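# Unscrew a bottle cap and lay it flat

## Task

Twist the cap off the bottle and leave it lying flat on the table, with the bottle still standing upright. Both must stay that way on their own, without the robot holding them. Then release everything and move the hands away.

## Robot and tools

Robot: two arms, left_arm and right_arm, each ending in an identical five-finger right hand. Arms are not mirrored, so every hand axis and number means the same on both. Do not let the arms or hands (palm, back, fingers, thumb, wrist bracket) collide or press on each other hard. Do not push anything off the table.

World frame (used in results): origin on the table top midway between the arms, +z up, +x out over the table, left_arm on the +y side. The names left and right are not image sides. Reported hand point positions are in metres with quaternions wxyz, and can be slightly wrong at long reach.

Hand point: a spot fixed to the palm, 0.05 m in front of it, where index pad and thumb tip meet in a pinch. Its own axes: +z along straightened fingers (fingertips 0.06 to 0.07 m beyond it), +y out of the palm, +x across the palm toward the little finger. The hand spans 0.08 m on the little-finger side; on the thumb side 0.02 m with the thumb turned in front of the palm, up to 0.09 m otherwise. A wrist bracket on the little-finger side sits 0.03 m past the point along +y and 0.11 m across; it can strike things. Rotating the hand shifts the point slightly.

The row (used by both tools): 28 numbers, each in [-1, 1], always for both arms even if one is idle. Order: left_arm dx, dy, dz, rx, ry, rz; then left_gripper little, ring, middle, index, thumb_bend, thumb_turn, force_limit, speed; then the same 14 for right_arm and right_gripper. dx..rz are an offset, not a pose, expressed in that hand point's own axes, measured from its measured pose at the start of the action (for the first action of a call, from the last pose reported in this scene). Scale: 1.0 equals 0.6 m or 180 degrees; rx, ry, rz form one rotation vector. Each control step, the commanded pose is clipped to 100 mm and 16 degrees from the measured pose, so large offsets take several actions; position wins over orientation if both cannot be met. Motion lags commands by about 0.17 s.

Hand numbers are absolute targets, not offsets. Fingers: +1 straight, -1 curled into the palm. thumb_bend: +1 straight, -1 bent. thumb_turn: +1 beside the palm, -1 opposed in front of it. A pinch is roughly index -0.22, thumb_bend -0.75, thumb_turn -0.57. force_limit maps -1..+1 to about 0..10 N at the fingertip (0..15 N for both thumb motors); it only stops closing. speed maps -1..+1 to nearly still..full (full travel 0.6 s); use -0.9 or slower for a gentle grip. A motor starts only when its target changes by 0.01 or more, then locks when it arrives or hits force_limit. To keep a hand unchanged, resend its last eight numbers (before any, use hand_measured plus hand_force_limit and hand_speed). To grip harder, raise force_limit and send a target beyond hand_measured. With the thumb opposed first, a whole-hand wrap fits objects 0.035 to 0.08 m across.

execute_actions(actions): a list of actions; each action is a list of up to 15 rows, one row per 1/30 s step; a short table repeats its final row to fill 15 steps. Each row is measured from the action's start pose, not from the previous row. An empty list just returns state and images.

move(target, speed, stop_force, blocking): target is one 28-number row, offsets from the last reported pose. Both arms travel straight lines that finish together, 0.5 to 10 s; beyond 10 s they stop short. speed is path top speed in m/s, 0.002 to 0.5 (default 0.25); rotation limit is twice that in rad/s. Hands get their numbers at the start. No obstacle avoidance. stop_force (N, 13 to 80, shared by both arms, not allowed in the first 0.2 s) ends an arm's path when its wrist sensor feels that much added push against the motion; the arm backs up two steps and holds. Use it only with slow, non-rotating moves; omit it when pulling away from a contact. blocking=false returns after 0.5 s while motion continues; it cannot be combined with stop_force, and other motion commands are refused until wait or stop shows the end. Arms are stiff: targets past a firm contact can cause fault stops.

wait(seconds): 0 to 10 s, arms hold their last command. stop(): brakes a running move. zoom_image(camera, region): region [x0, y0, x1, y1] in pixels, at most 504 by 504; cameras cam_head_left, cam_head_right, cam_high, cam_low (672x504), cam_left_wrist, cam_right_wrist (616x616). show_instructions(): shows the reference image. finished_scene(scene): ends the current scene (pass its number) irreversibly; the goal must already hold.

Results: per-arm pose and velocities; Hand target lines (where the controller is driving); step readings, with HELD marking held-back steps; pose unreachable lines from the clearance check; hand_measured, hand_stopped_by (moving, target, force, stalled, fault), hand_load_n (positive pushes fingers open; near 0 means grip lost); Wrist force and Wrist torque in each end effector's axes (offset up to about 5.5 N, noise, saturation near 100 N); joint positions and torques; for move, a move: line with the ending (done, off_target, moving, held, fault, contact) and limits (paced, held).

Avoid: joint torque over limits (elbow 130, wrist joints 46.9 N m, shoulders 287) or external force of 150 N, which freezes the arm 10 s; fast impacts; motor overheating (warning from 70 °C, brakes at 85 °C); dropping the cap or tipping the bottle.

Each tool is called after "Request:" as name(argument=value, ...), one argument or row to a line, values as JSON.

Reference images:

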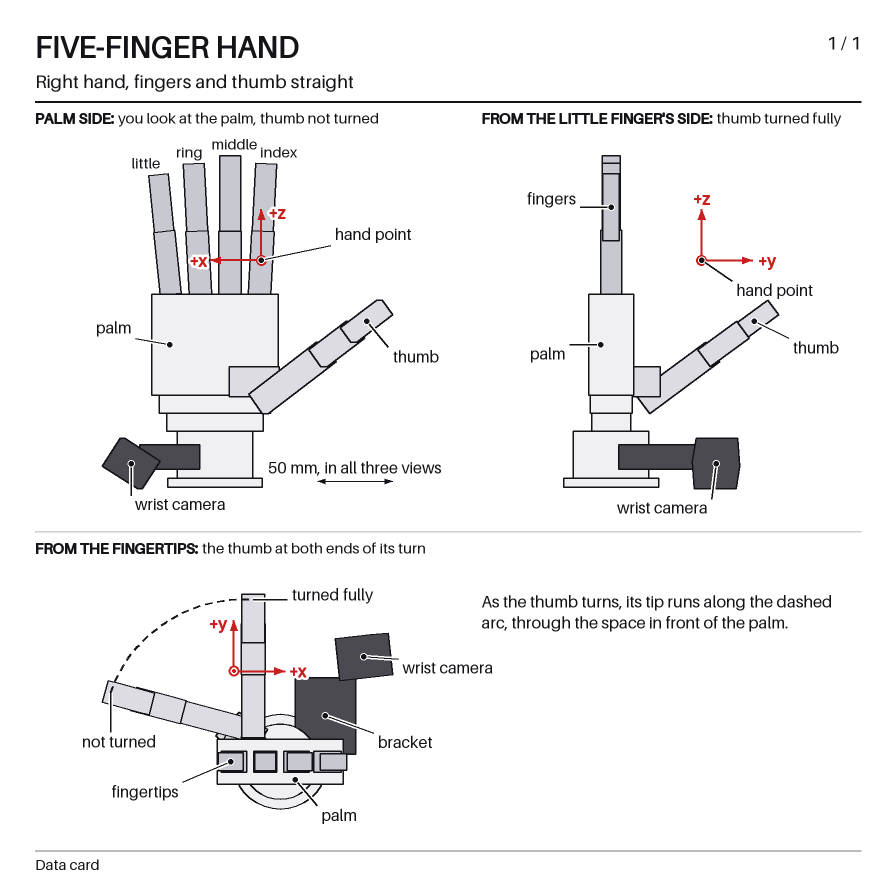

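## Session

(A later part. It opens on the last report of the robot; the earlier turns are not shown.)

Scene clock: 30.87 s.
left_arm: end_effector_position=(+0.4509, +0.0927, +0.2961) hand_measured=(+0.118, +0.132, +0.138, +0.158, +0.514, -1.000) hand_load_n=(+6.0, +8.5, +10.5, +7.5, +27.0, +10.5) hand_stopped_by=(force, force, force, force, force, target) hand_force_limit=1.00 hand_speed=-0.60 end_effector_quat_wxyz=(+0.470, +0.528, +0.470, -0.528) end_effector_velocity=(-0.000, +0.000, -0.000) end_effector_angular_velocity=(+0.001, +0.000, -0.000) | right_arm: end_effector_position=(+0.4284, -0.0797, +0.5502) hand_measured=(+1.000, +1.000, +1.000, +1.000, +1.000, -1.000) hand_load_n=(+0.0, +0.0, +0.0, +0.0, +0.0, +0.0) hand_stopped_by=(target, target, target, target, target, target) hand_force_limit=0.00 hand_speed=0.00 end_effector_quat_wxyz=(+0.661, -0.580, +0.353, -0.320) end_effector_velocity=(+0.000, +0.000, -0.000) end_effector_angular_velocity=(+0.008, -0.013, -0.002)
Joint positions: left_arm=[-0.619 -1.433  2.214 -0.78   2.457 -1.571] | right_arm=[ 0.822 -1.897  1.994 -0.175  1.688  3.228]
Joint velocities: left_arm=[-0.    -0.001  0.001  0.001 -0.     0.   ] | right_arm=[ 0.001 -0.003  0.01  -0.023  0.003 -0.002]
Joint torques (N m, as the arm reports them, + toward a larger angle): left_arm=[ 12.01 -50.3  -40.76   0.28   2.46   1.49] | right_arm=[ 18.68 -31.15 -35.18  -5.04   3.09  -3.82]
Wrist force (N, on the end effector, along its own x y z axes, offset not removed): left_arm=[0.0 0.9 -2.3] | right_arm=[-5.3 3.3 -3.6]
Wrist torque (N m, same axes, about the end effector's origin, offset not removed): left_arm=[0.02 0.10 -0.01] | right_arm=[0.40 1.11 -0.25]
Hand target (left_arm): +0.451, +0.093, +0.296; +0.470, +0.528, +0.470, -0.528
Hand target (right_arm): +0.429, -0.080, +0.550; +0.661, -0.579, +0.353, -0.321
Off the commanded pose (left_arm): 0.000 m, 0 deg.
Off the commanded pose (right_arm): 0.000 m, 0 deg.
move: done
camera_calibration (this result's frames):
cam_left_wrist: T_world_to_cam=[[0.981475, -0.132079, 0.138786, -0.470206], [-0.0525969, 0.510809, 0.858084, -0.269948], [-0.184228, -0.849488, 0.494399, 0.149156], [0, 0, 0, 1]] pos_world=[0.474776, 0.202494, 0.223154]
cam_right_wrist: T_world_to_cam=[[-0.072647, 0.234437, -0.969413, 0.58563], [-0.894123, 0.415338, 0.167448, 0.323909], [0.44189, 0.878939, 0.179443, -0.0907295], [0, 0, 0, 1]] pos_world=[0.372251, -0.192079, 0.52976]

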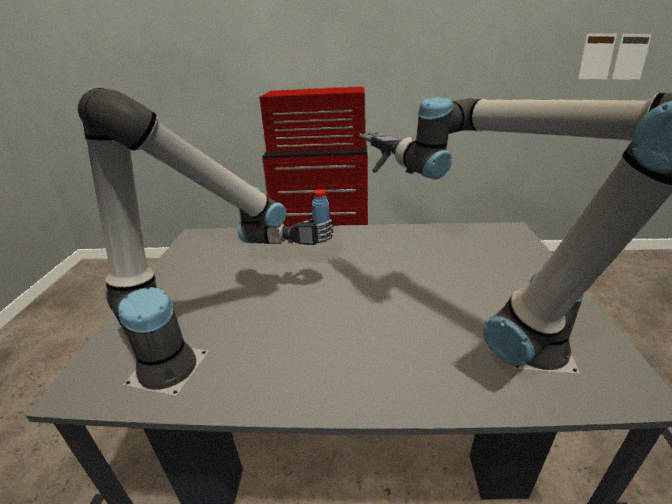

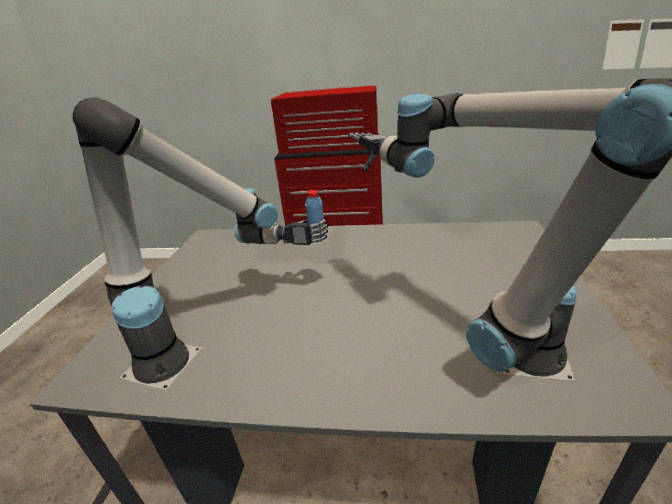

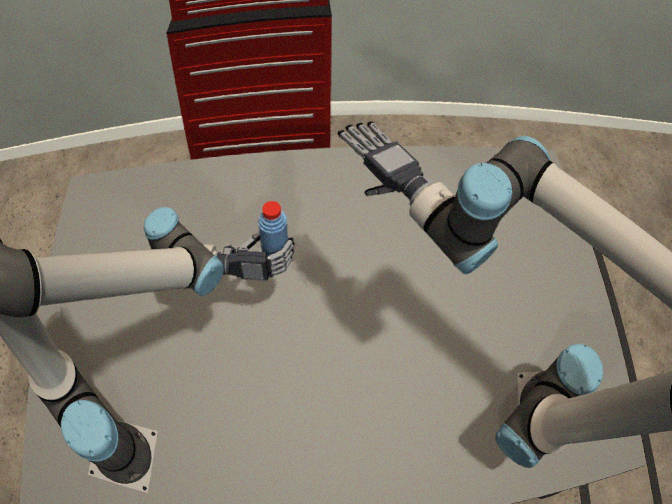

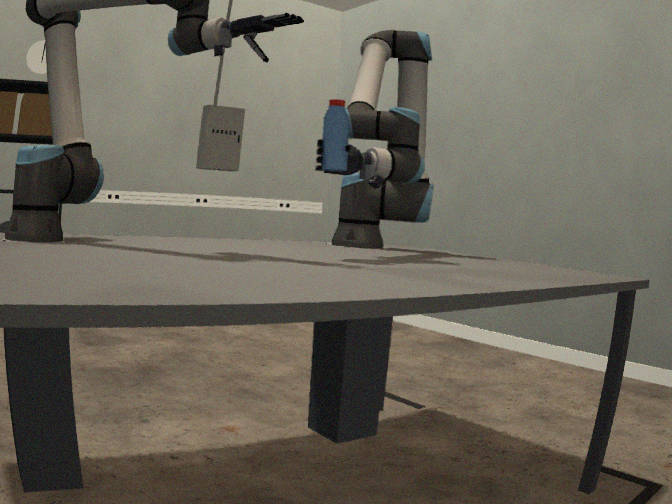

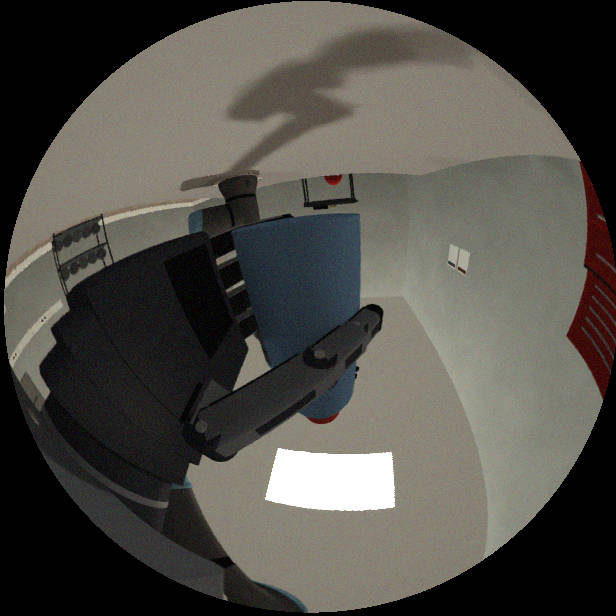

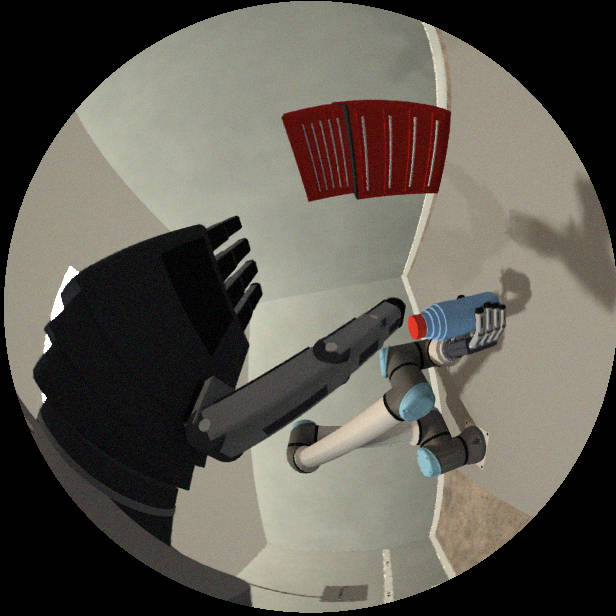

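Request:
move(
  target=[0,0,0,0,0,0,-0.95,-0.95,-1,-0.95,-0.95,-1,1,-0.6, -0.256,0.188,0.164,-0.025,0,-0.03,1,1,0.3,0.3,0,-1,0,0],
  speed=0.25,
)

Request:
move(
  target=[0,0,0,0,0,0,-0.95,-0.95,-1,-0.95,-0.95,-1,1,-0.6, 0,0,0,0,0.22,0,1,1,0.3,0.3,0,-1,0,0],
  speed=0.3,
)

Request:
zoom_image(
  camera="cam_low",
  region=[230,20,450,190],
)

Request:
zoom_image(
  camera="cam_head_left",
  region=[220,120,420,260],
)

Scene clock: 32.90 s.
left_arm: end_effector_position=(+0.4509, +0.0927, +0.2961) hand_measured=(+0.118, +0.132, +0.138, +0.158, +0.514, -1.000) hand_load_n=(+6.0, +8.5, +10.5, +7.5, +27.0, +10.5) hand_stopped_by=(force, force, force, force, force, target) hand_force_limit=1.00 hand_speed=-0.60 end_effector_quat_wxyz=(+0.470, +0.528, +0.470, -0.528) end_effector_velocity=(-0.000, -0.000, +0.000) end_effector_angular_velocity=(-0.000, -0.000, -0.000) | right_arm: end_effector_position=(+0.4287, +0.1149, +0.4605) hand_measured=(+1.000, +1.000, +0.300, +0.300, +0.000, -1.000) hand_load_n=(+0.0, +0.0, +0.0, +0.0, +0.0, +0.0) hand_stopped_by=(target, target, target, target, target, target) hand_force_limit=0.00 hand_speed=0.00 end_effector_quat_wxyz=(+0.622, -0.621, +0.338, -0.337) end_effector_velocity=(+0.001, +0.003, -0.001) end_effector_angular_velocity=(-0.002, +0.001, -0.001)
Joint positions: left_arm=[-0.619 -1.433  2.214 -0.78   2.457 -1.571] | right_arm=[ 1.102 -1.521  1.791 -0.269  1.965  3.143]
Joint velocities: left_arm=[-0.    -0.     0.    -0.001 -0.    -0.   ] | right_arm=[ 0.002  0.006 -0.005  0.001  0.003 -0.001]
Joint torques (N m, as the arm reports them, + toward a larger angle): left_arm=[ 11.01 -49.73 -40.4    0.12   2.42   1.7 ] | right_arm=[ 22.6  -29.04 -59.     2.23   3.4   -4.04]
Wrist force (N, on the end effector, along its own x y z axes, offset not removed): left_arm=[-1.8 2.0 -1.2] | right_arm=[3.1 -0.7 -2.5]
Wrist torque (N m, same axes, about the end effector's origin, offset not removed): left_arm=[0.21 0.33 -0.05] | right_arm=[-0.03 -0.30 0.18]
Hand target (left_arm): +0.451, +0.093, +0.296; +0.470, +0.528, +0.470, -0.528
Hand target (right_arm): +0.429, +0.115, +0.460; +0.621, -0.621, +0.338, -0.337
Off the commanded pose (left_arm): 0.000 m, 0 deg.
Off the commanded pose (right_arm): 0.000 m, 0 deg.
move: done
camera_calibration (this result's frames):
cam_left_wrist: T_world_to_cam=[[0.981475, -0.132079, 0.138786, -0.470206], [-0.0525969, 0.510809, 0.858084, -0.269948], [-0.184228, -0.849488, 0.494399, 0.149156], [0, 0, 0, 1]] pos_world=[0.474776, 0.202494, 0.223154]
cam_right_wrist: T_world_to_cam=[[-0.0866711, 0.114954, -0.989583, 0.482119], [-0.892098, 0.433198, 0.128455, 0.273349], [0.443452, 0.893938, 0.0650049, -0.195548], [0, 0, 0, 1]] pos_world=[0.372356, 0.000971292, 0.454695]

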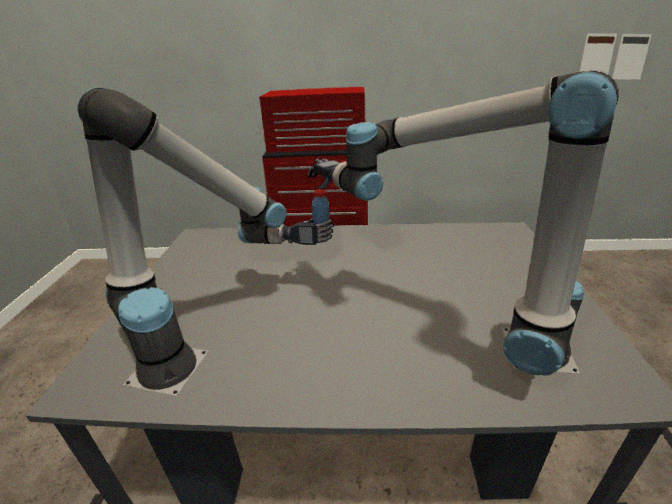

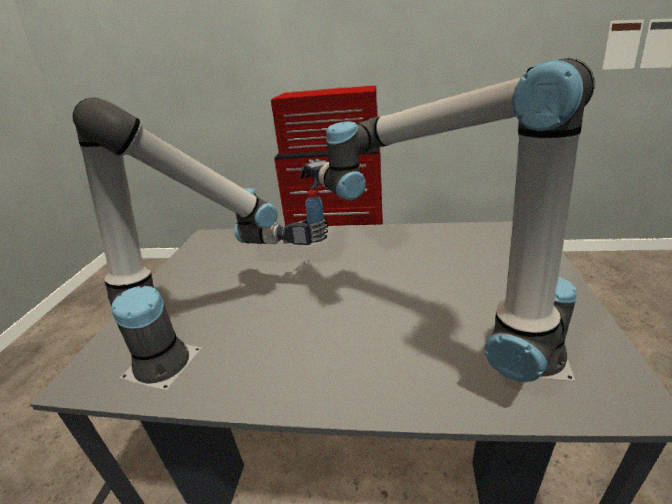

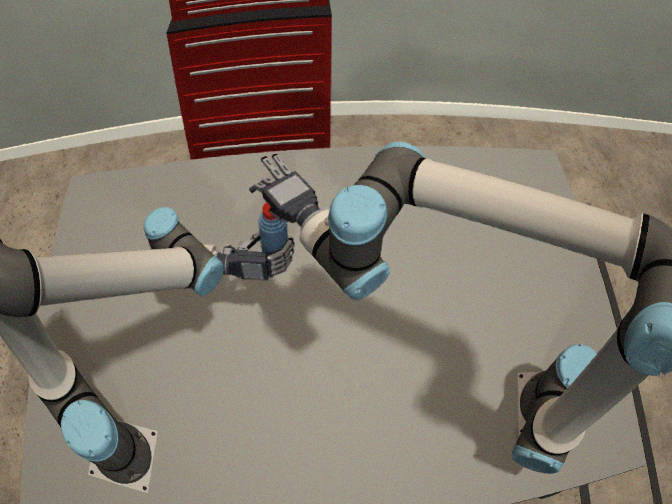

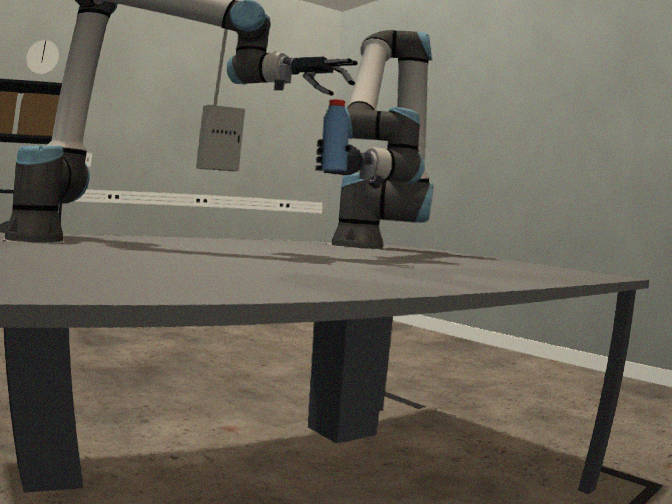

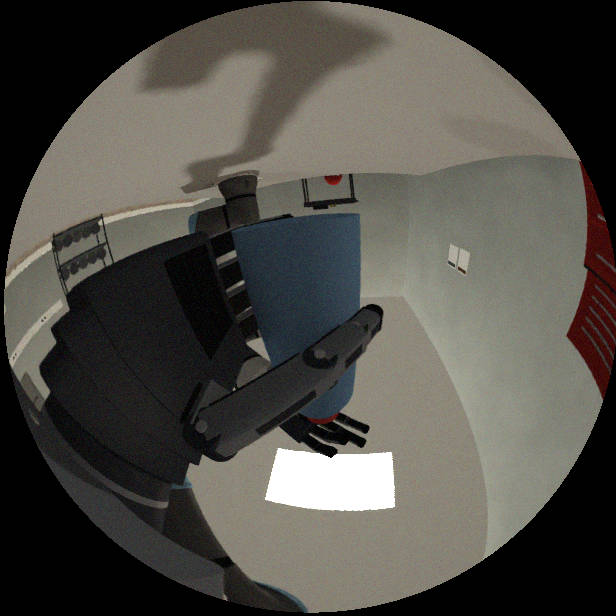

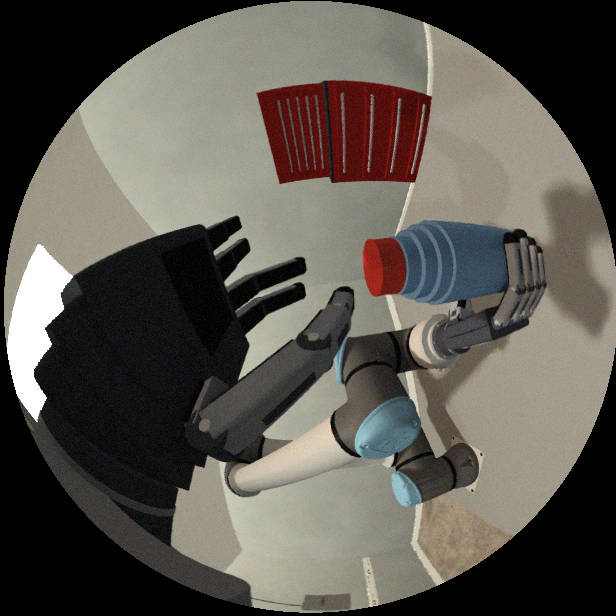

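Scene clock: 34.67 s.
left_arm: end_effector_position=(+0.4509, +0.0927, +0.2961) hand_measured=(+0.118, +0.132, +0.138, +0.158, +0.514, -1.000) hand_load_n=(+6.0, +8.5, +10.5, +7.5, +27.0, +10.5) hand_stopped_by=(force, force, force, force, force, target) hand_force_limit=1.00 hand_speed=-0.60 end_effector_quat_wxyz=(+0.470, +0.528, +0.470, -0.528) end_effector_velocity=(+0.000, +0.000, +0.000) end_effector_angular_velocity=(-0.001, -0.001, +0.000) | right_arm: end_effector_position=(+0.4286, +0.1149, +0.4605) hand_measured=(+1.000, +1.000, +0.300, +0.300, +0.000, -1.000) hand_load_n=(+0.0, +0.0, +0.0, +0.0, +0.0, +0.0) hand_stopped_by=(target, target, target, target, target, target) hand_force_limit=0.00 hand_speed=0.00 end_effector_quat_wxyz=(+0.471, -0.471, +0.528, -0.527) end_effector_velocity=(+0.001, +0.001, -0.001) end_effector_angular_velocity=(-0.002, +0.004, -0.016)
Joint positions: left_arm=[-0.619 -1.433  2.214 -0.78   2.457 -1.571] | right_arm=[ 1.309 -1.271  1.492 -0.221  2.861  3.143]
Joint velocities: left_arm=[ 0.    -0.     0.    -0.001 -0.     0.   ] | right_arm=[ 0.001  0.011 -0.015  0.016  0.017  0.01 ]
Joint torques (N m, as the arm reports them, + toward a larger angle): left_arm=[ 10.6  -48.87 -40.35   0.47   2.6    1.46] | right_arm=[ 21.1  -54.62 -59.14   3.2    2.78   2.95]
Wrist force (N, on the end effector, along its own x y z axes, offset not removed): left_arm=[0.7 -1.8 -4.1] | right_arm=[-1.2 0.6 2.9]
Wrist torque (N m, same axes, about the end effector's origin, offset not removed): left_arm=[-0.16 0.04 -0.06] | right_arm=[-0.26 0.12 0.03]
Hand target (left_arm): +0.451, +0.093, +0.296; +0.470, +0.528, +0.470, -0.528
Hand target (right_arm): +0.429, +0.115, +0.461; +0.471, -0.470, +0.528, -0.528
Off the commanded pose (left_arm): 0.000 m, 0 deg.
Off the commanded pose (right_arm): 0.000 m, 0 deg.
move: done
camera_calibration (this result's frames):
cam_left_wrist: T_world_to_cam=[[0.981475, -0.132079, 0.138786, -0.470206], [-0.0525968, 0.510809, 0.858084, -0.269949], [-0.184228, -0.849488, 0.494399, 0.149156], [0, 0, 0, 1]] pos_world=[0.474776, 0.202494, 0.223154]
cam_right_wrist: T_world_to_cam=[[0.00643759, 0.14337, -0.989648, 0.438978], [-0.413079, 0.901664, 0.127937, 0.0143259], [0.910673, 0.407979, 0.0650277, -0.33989], [0, 0, 0, 1]] pos_world=[0.31262, 0.0628144, 0.454703]

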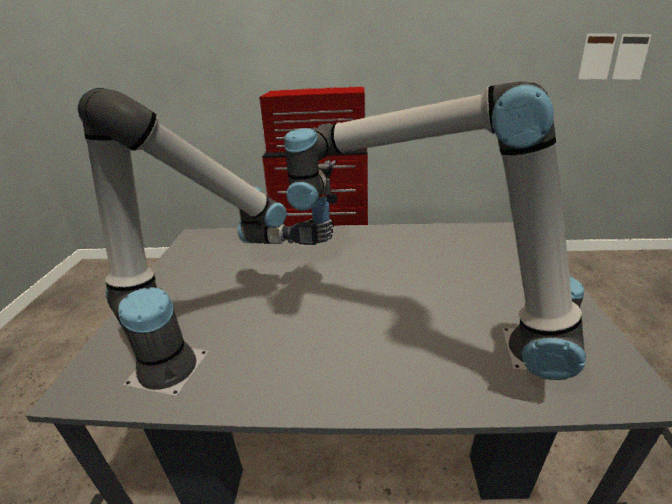

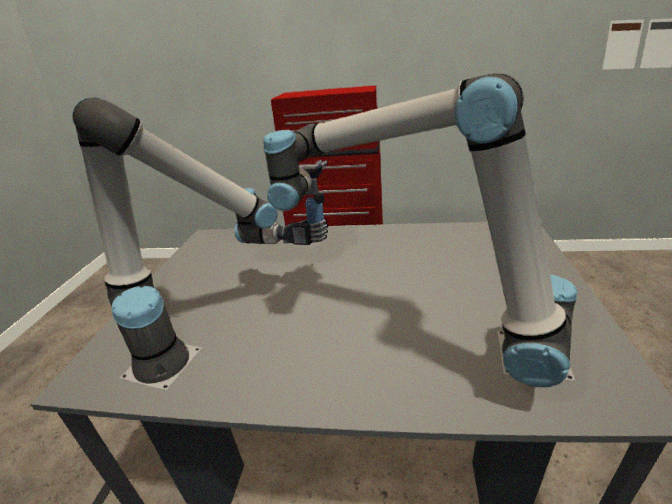

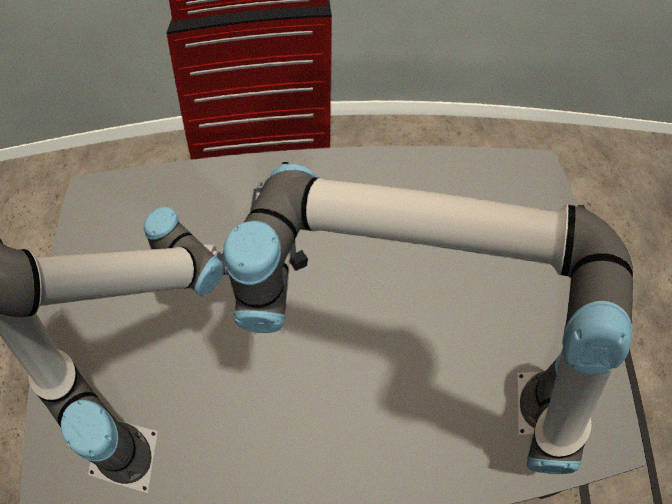

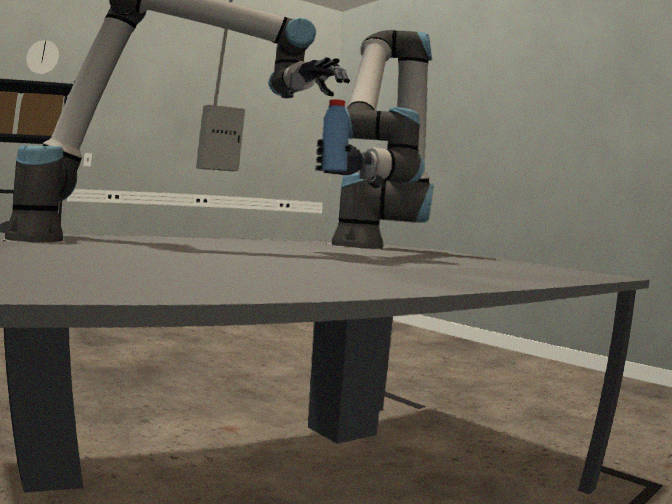

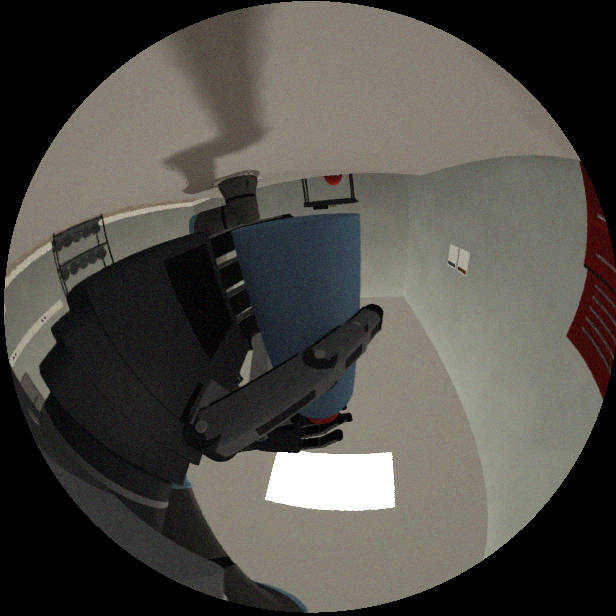

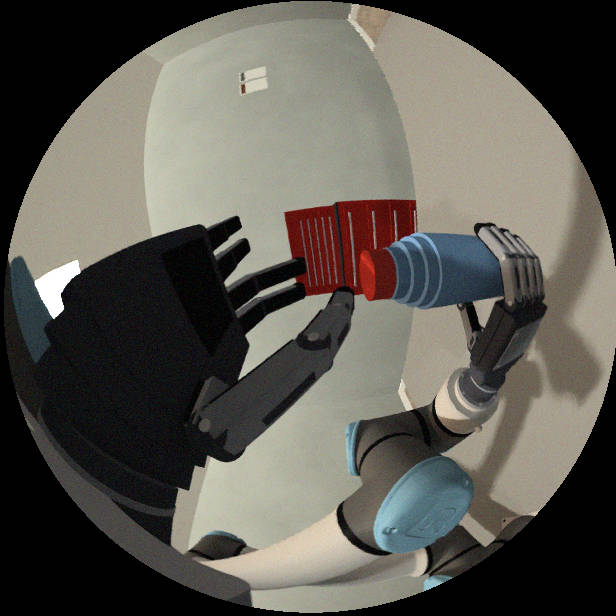

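Region (230, 20, 450, 190) of cam_low's 672x504 image, scaled by 2.291, with more detail than that image has; it fills the top 389 rows of this view, and the rest is white.

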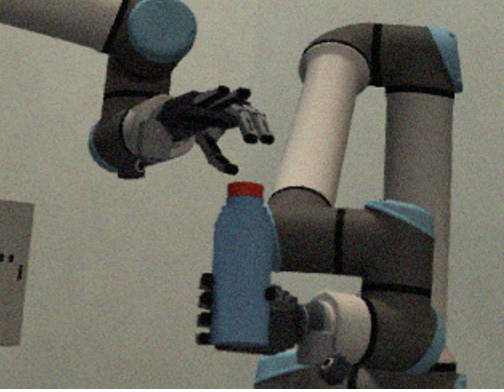

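Region (220, 120, 420, 260) of cam_head_left's 672x504 image, scaled by 2.520, with more detail than that image has; it fills the top 353 rows of this view, and the rest is white.

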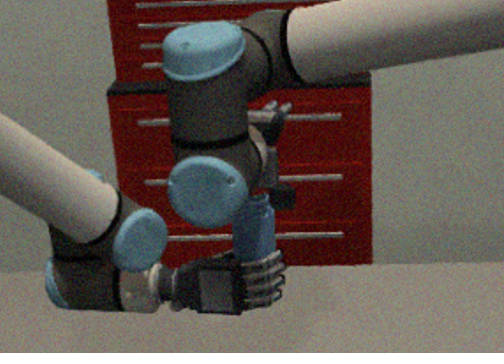

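Request:
move(
  target=[0,0,0,0,0,0,-0.95,-0.95,-1,-0.95,-0.95,-1,1,-0.6, 0,0,0,0,-0.12,0,1,1,0.4,0.4,-0.6,-0.8,0,0],
  speed=0.3,
)

Scene clock: 36.63 s.
left_arm: end_effector_position=(+0.4509, +0.0927, +0.2961) hand_measured=(+0.118, +0.132, +0.138, +0.158, +0.514, -1.000) hand_load_n=(+6.0, +8.5, +10.5, +7.5, +27.0, +10.5) hand_stopped_by=(force, force, force, force, force, target) hand_force_limit=1.00 hand_speed=-0.60 end_effector_quat_wxyz=(+0.470, +0.528, +0.470, -0.528) end_effector_velocity=(+0.000, -0.000, +0.002) end_effector_angular_velocity=(-0.003, -0.003, +0.000) | right_arm: end_effector_position=(+0.4285, +0.1149, +0.4605) hand_measured=(+1.000, +1.000, +0.400, +0.400, -0.600, -0.800) hand_load_n=(+0.0, +0.0, +0.0, +0.0, +0.0, +0.0) hand_stopped_by=(target, target, target, target, target, target) hand_force_limit=0.00 hand_speed=0.00 end_effector_quat_wxyz=(+0.561, -0.561, +0.431, -0.430) end_effector_velocity=(+0.001, +0.001, +0.000) end_effector_angular_velocity=(+0.001, -0.001, +0.016)
Joint positions: left_arm=[-0.619 -1.433  2.214 -0.78   2.457 -1.571] | right_arm=[ 1.224 -1.424  1.682 -0.258  2.401  3.143]
Joint velocities: left_arm=[ 0.    -0.001 -0.001 -0.002 -0.     0.   ] | right_arm=[-0.006 -0.005  0.007 -0.004 -0.022 -0.001]
Joint torques (N m, as the arm reports them, + toward a larger angle): left_arm=[ 10.66 -49.48 -40.38   0.33   2.46   1.74] | right_arm=[-14.71 -63.4  -30.64  -5.06  -3.97  -4.36]
Wrist force (N, on the end effector, along its own x y z axes, offset not removed): left_arm=[-0.7 1.0 -2.8] | right_arm=[-3.3 -3.3 3.0]
Wrist torque (N m, same axes, about the end effector's origin, offset not removed): left_arm=[0.14 0.27 0.05] | right_arm=[-0.72 0.47 -0.16]
Hand target (left_arm): +0.451, +0.093, +0.296; +0.470, +0.528, +0.470, -0.528
Hand target (right_arm): +0.429, +0.115, +0.461; +0.562, -0.561, +0.430, -0.430
Off the commanded pose (left_arm): 0.000 m, 0 deg.
Off the commanded pose (right_arm): 0.000 m, 0 deg.
move: done
camera_calibration (this result's frames):
cam_left_wrist: T_world_to_cam=[[0.981475, -0.132079, 0.138786, -0.470206], [-0.0525968, 0.510809, 0.858084, -0.269949], [-0.184228, -0.849488, 0.494399, 0.149156], [0, 0, 0, 1]] pos_world=[0.474776, 0.202494, 0.223154]
cam_right_wrist: T_world_to_cam=[[-0.0466423, 0.13575, -0.989645, 0.462562], [-0.714571, 0.68775, 0.128017, 0.168059], [0.698006, 0.713143, 0.0649245, -0.283721], [0, 0, 0, 1]] pos_world=[0.339704, 0.0239583, 0.454678]

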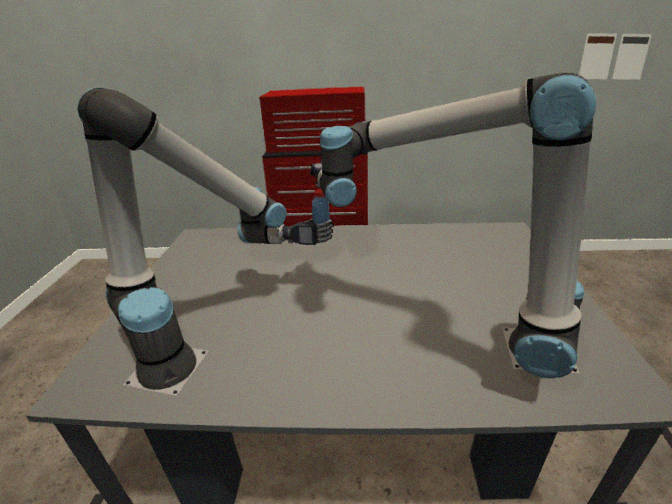

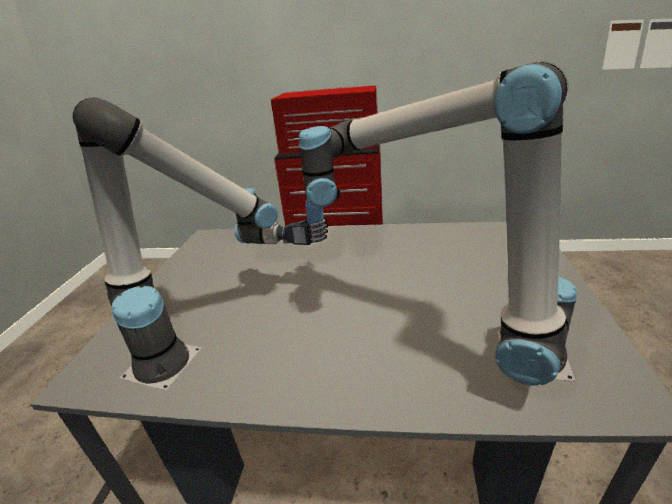

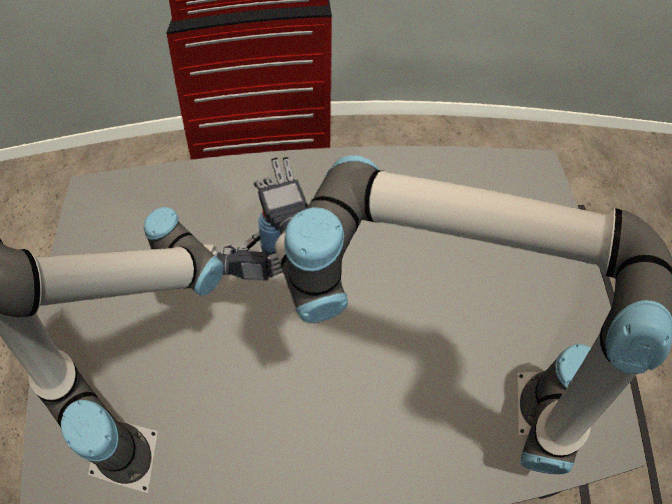

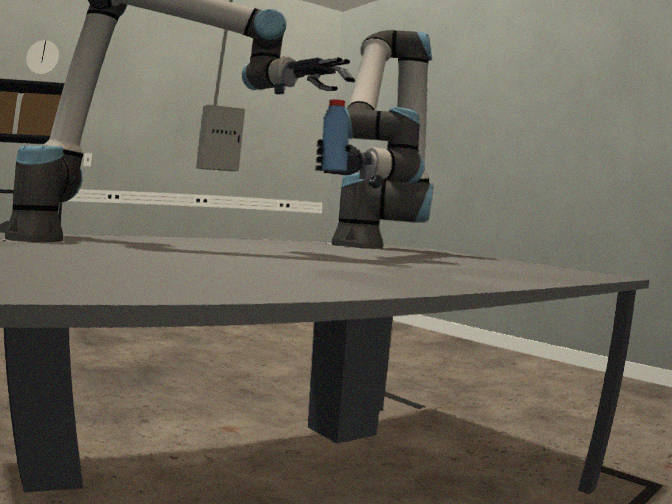

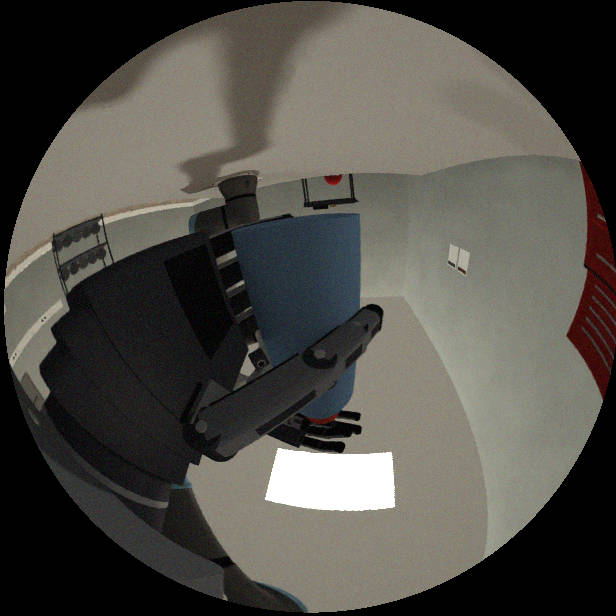

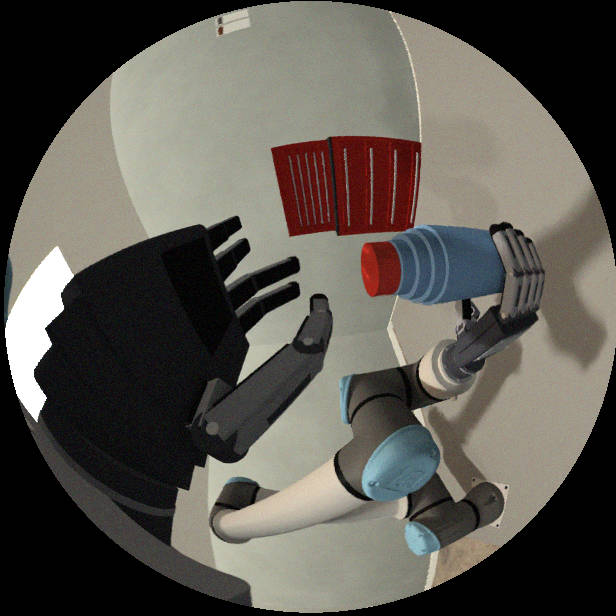

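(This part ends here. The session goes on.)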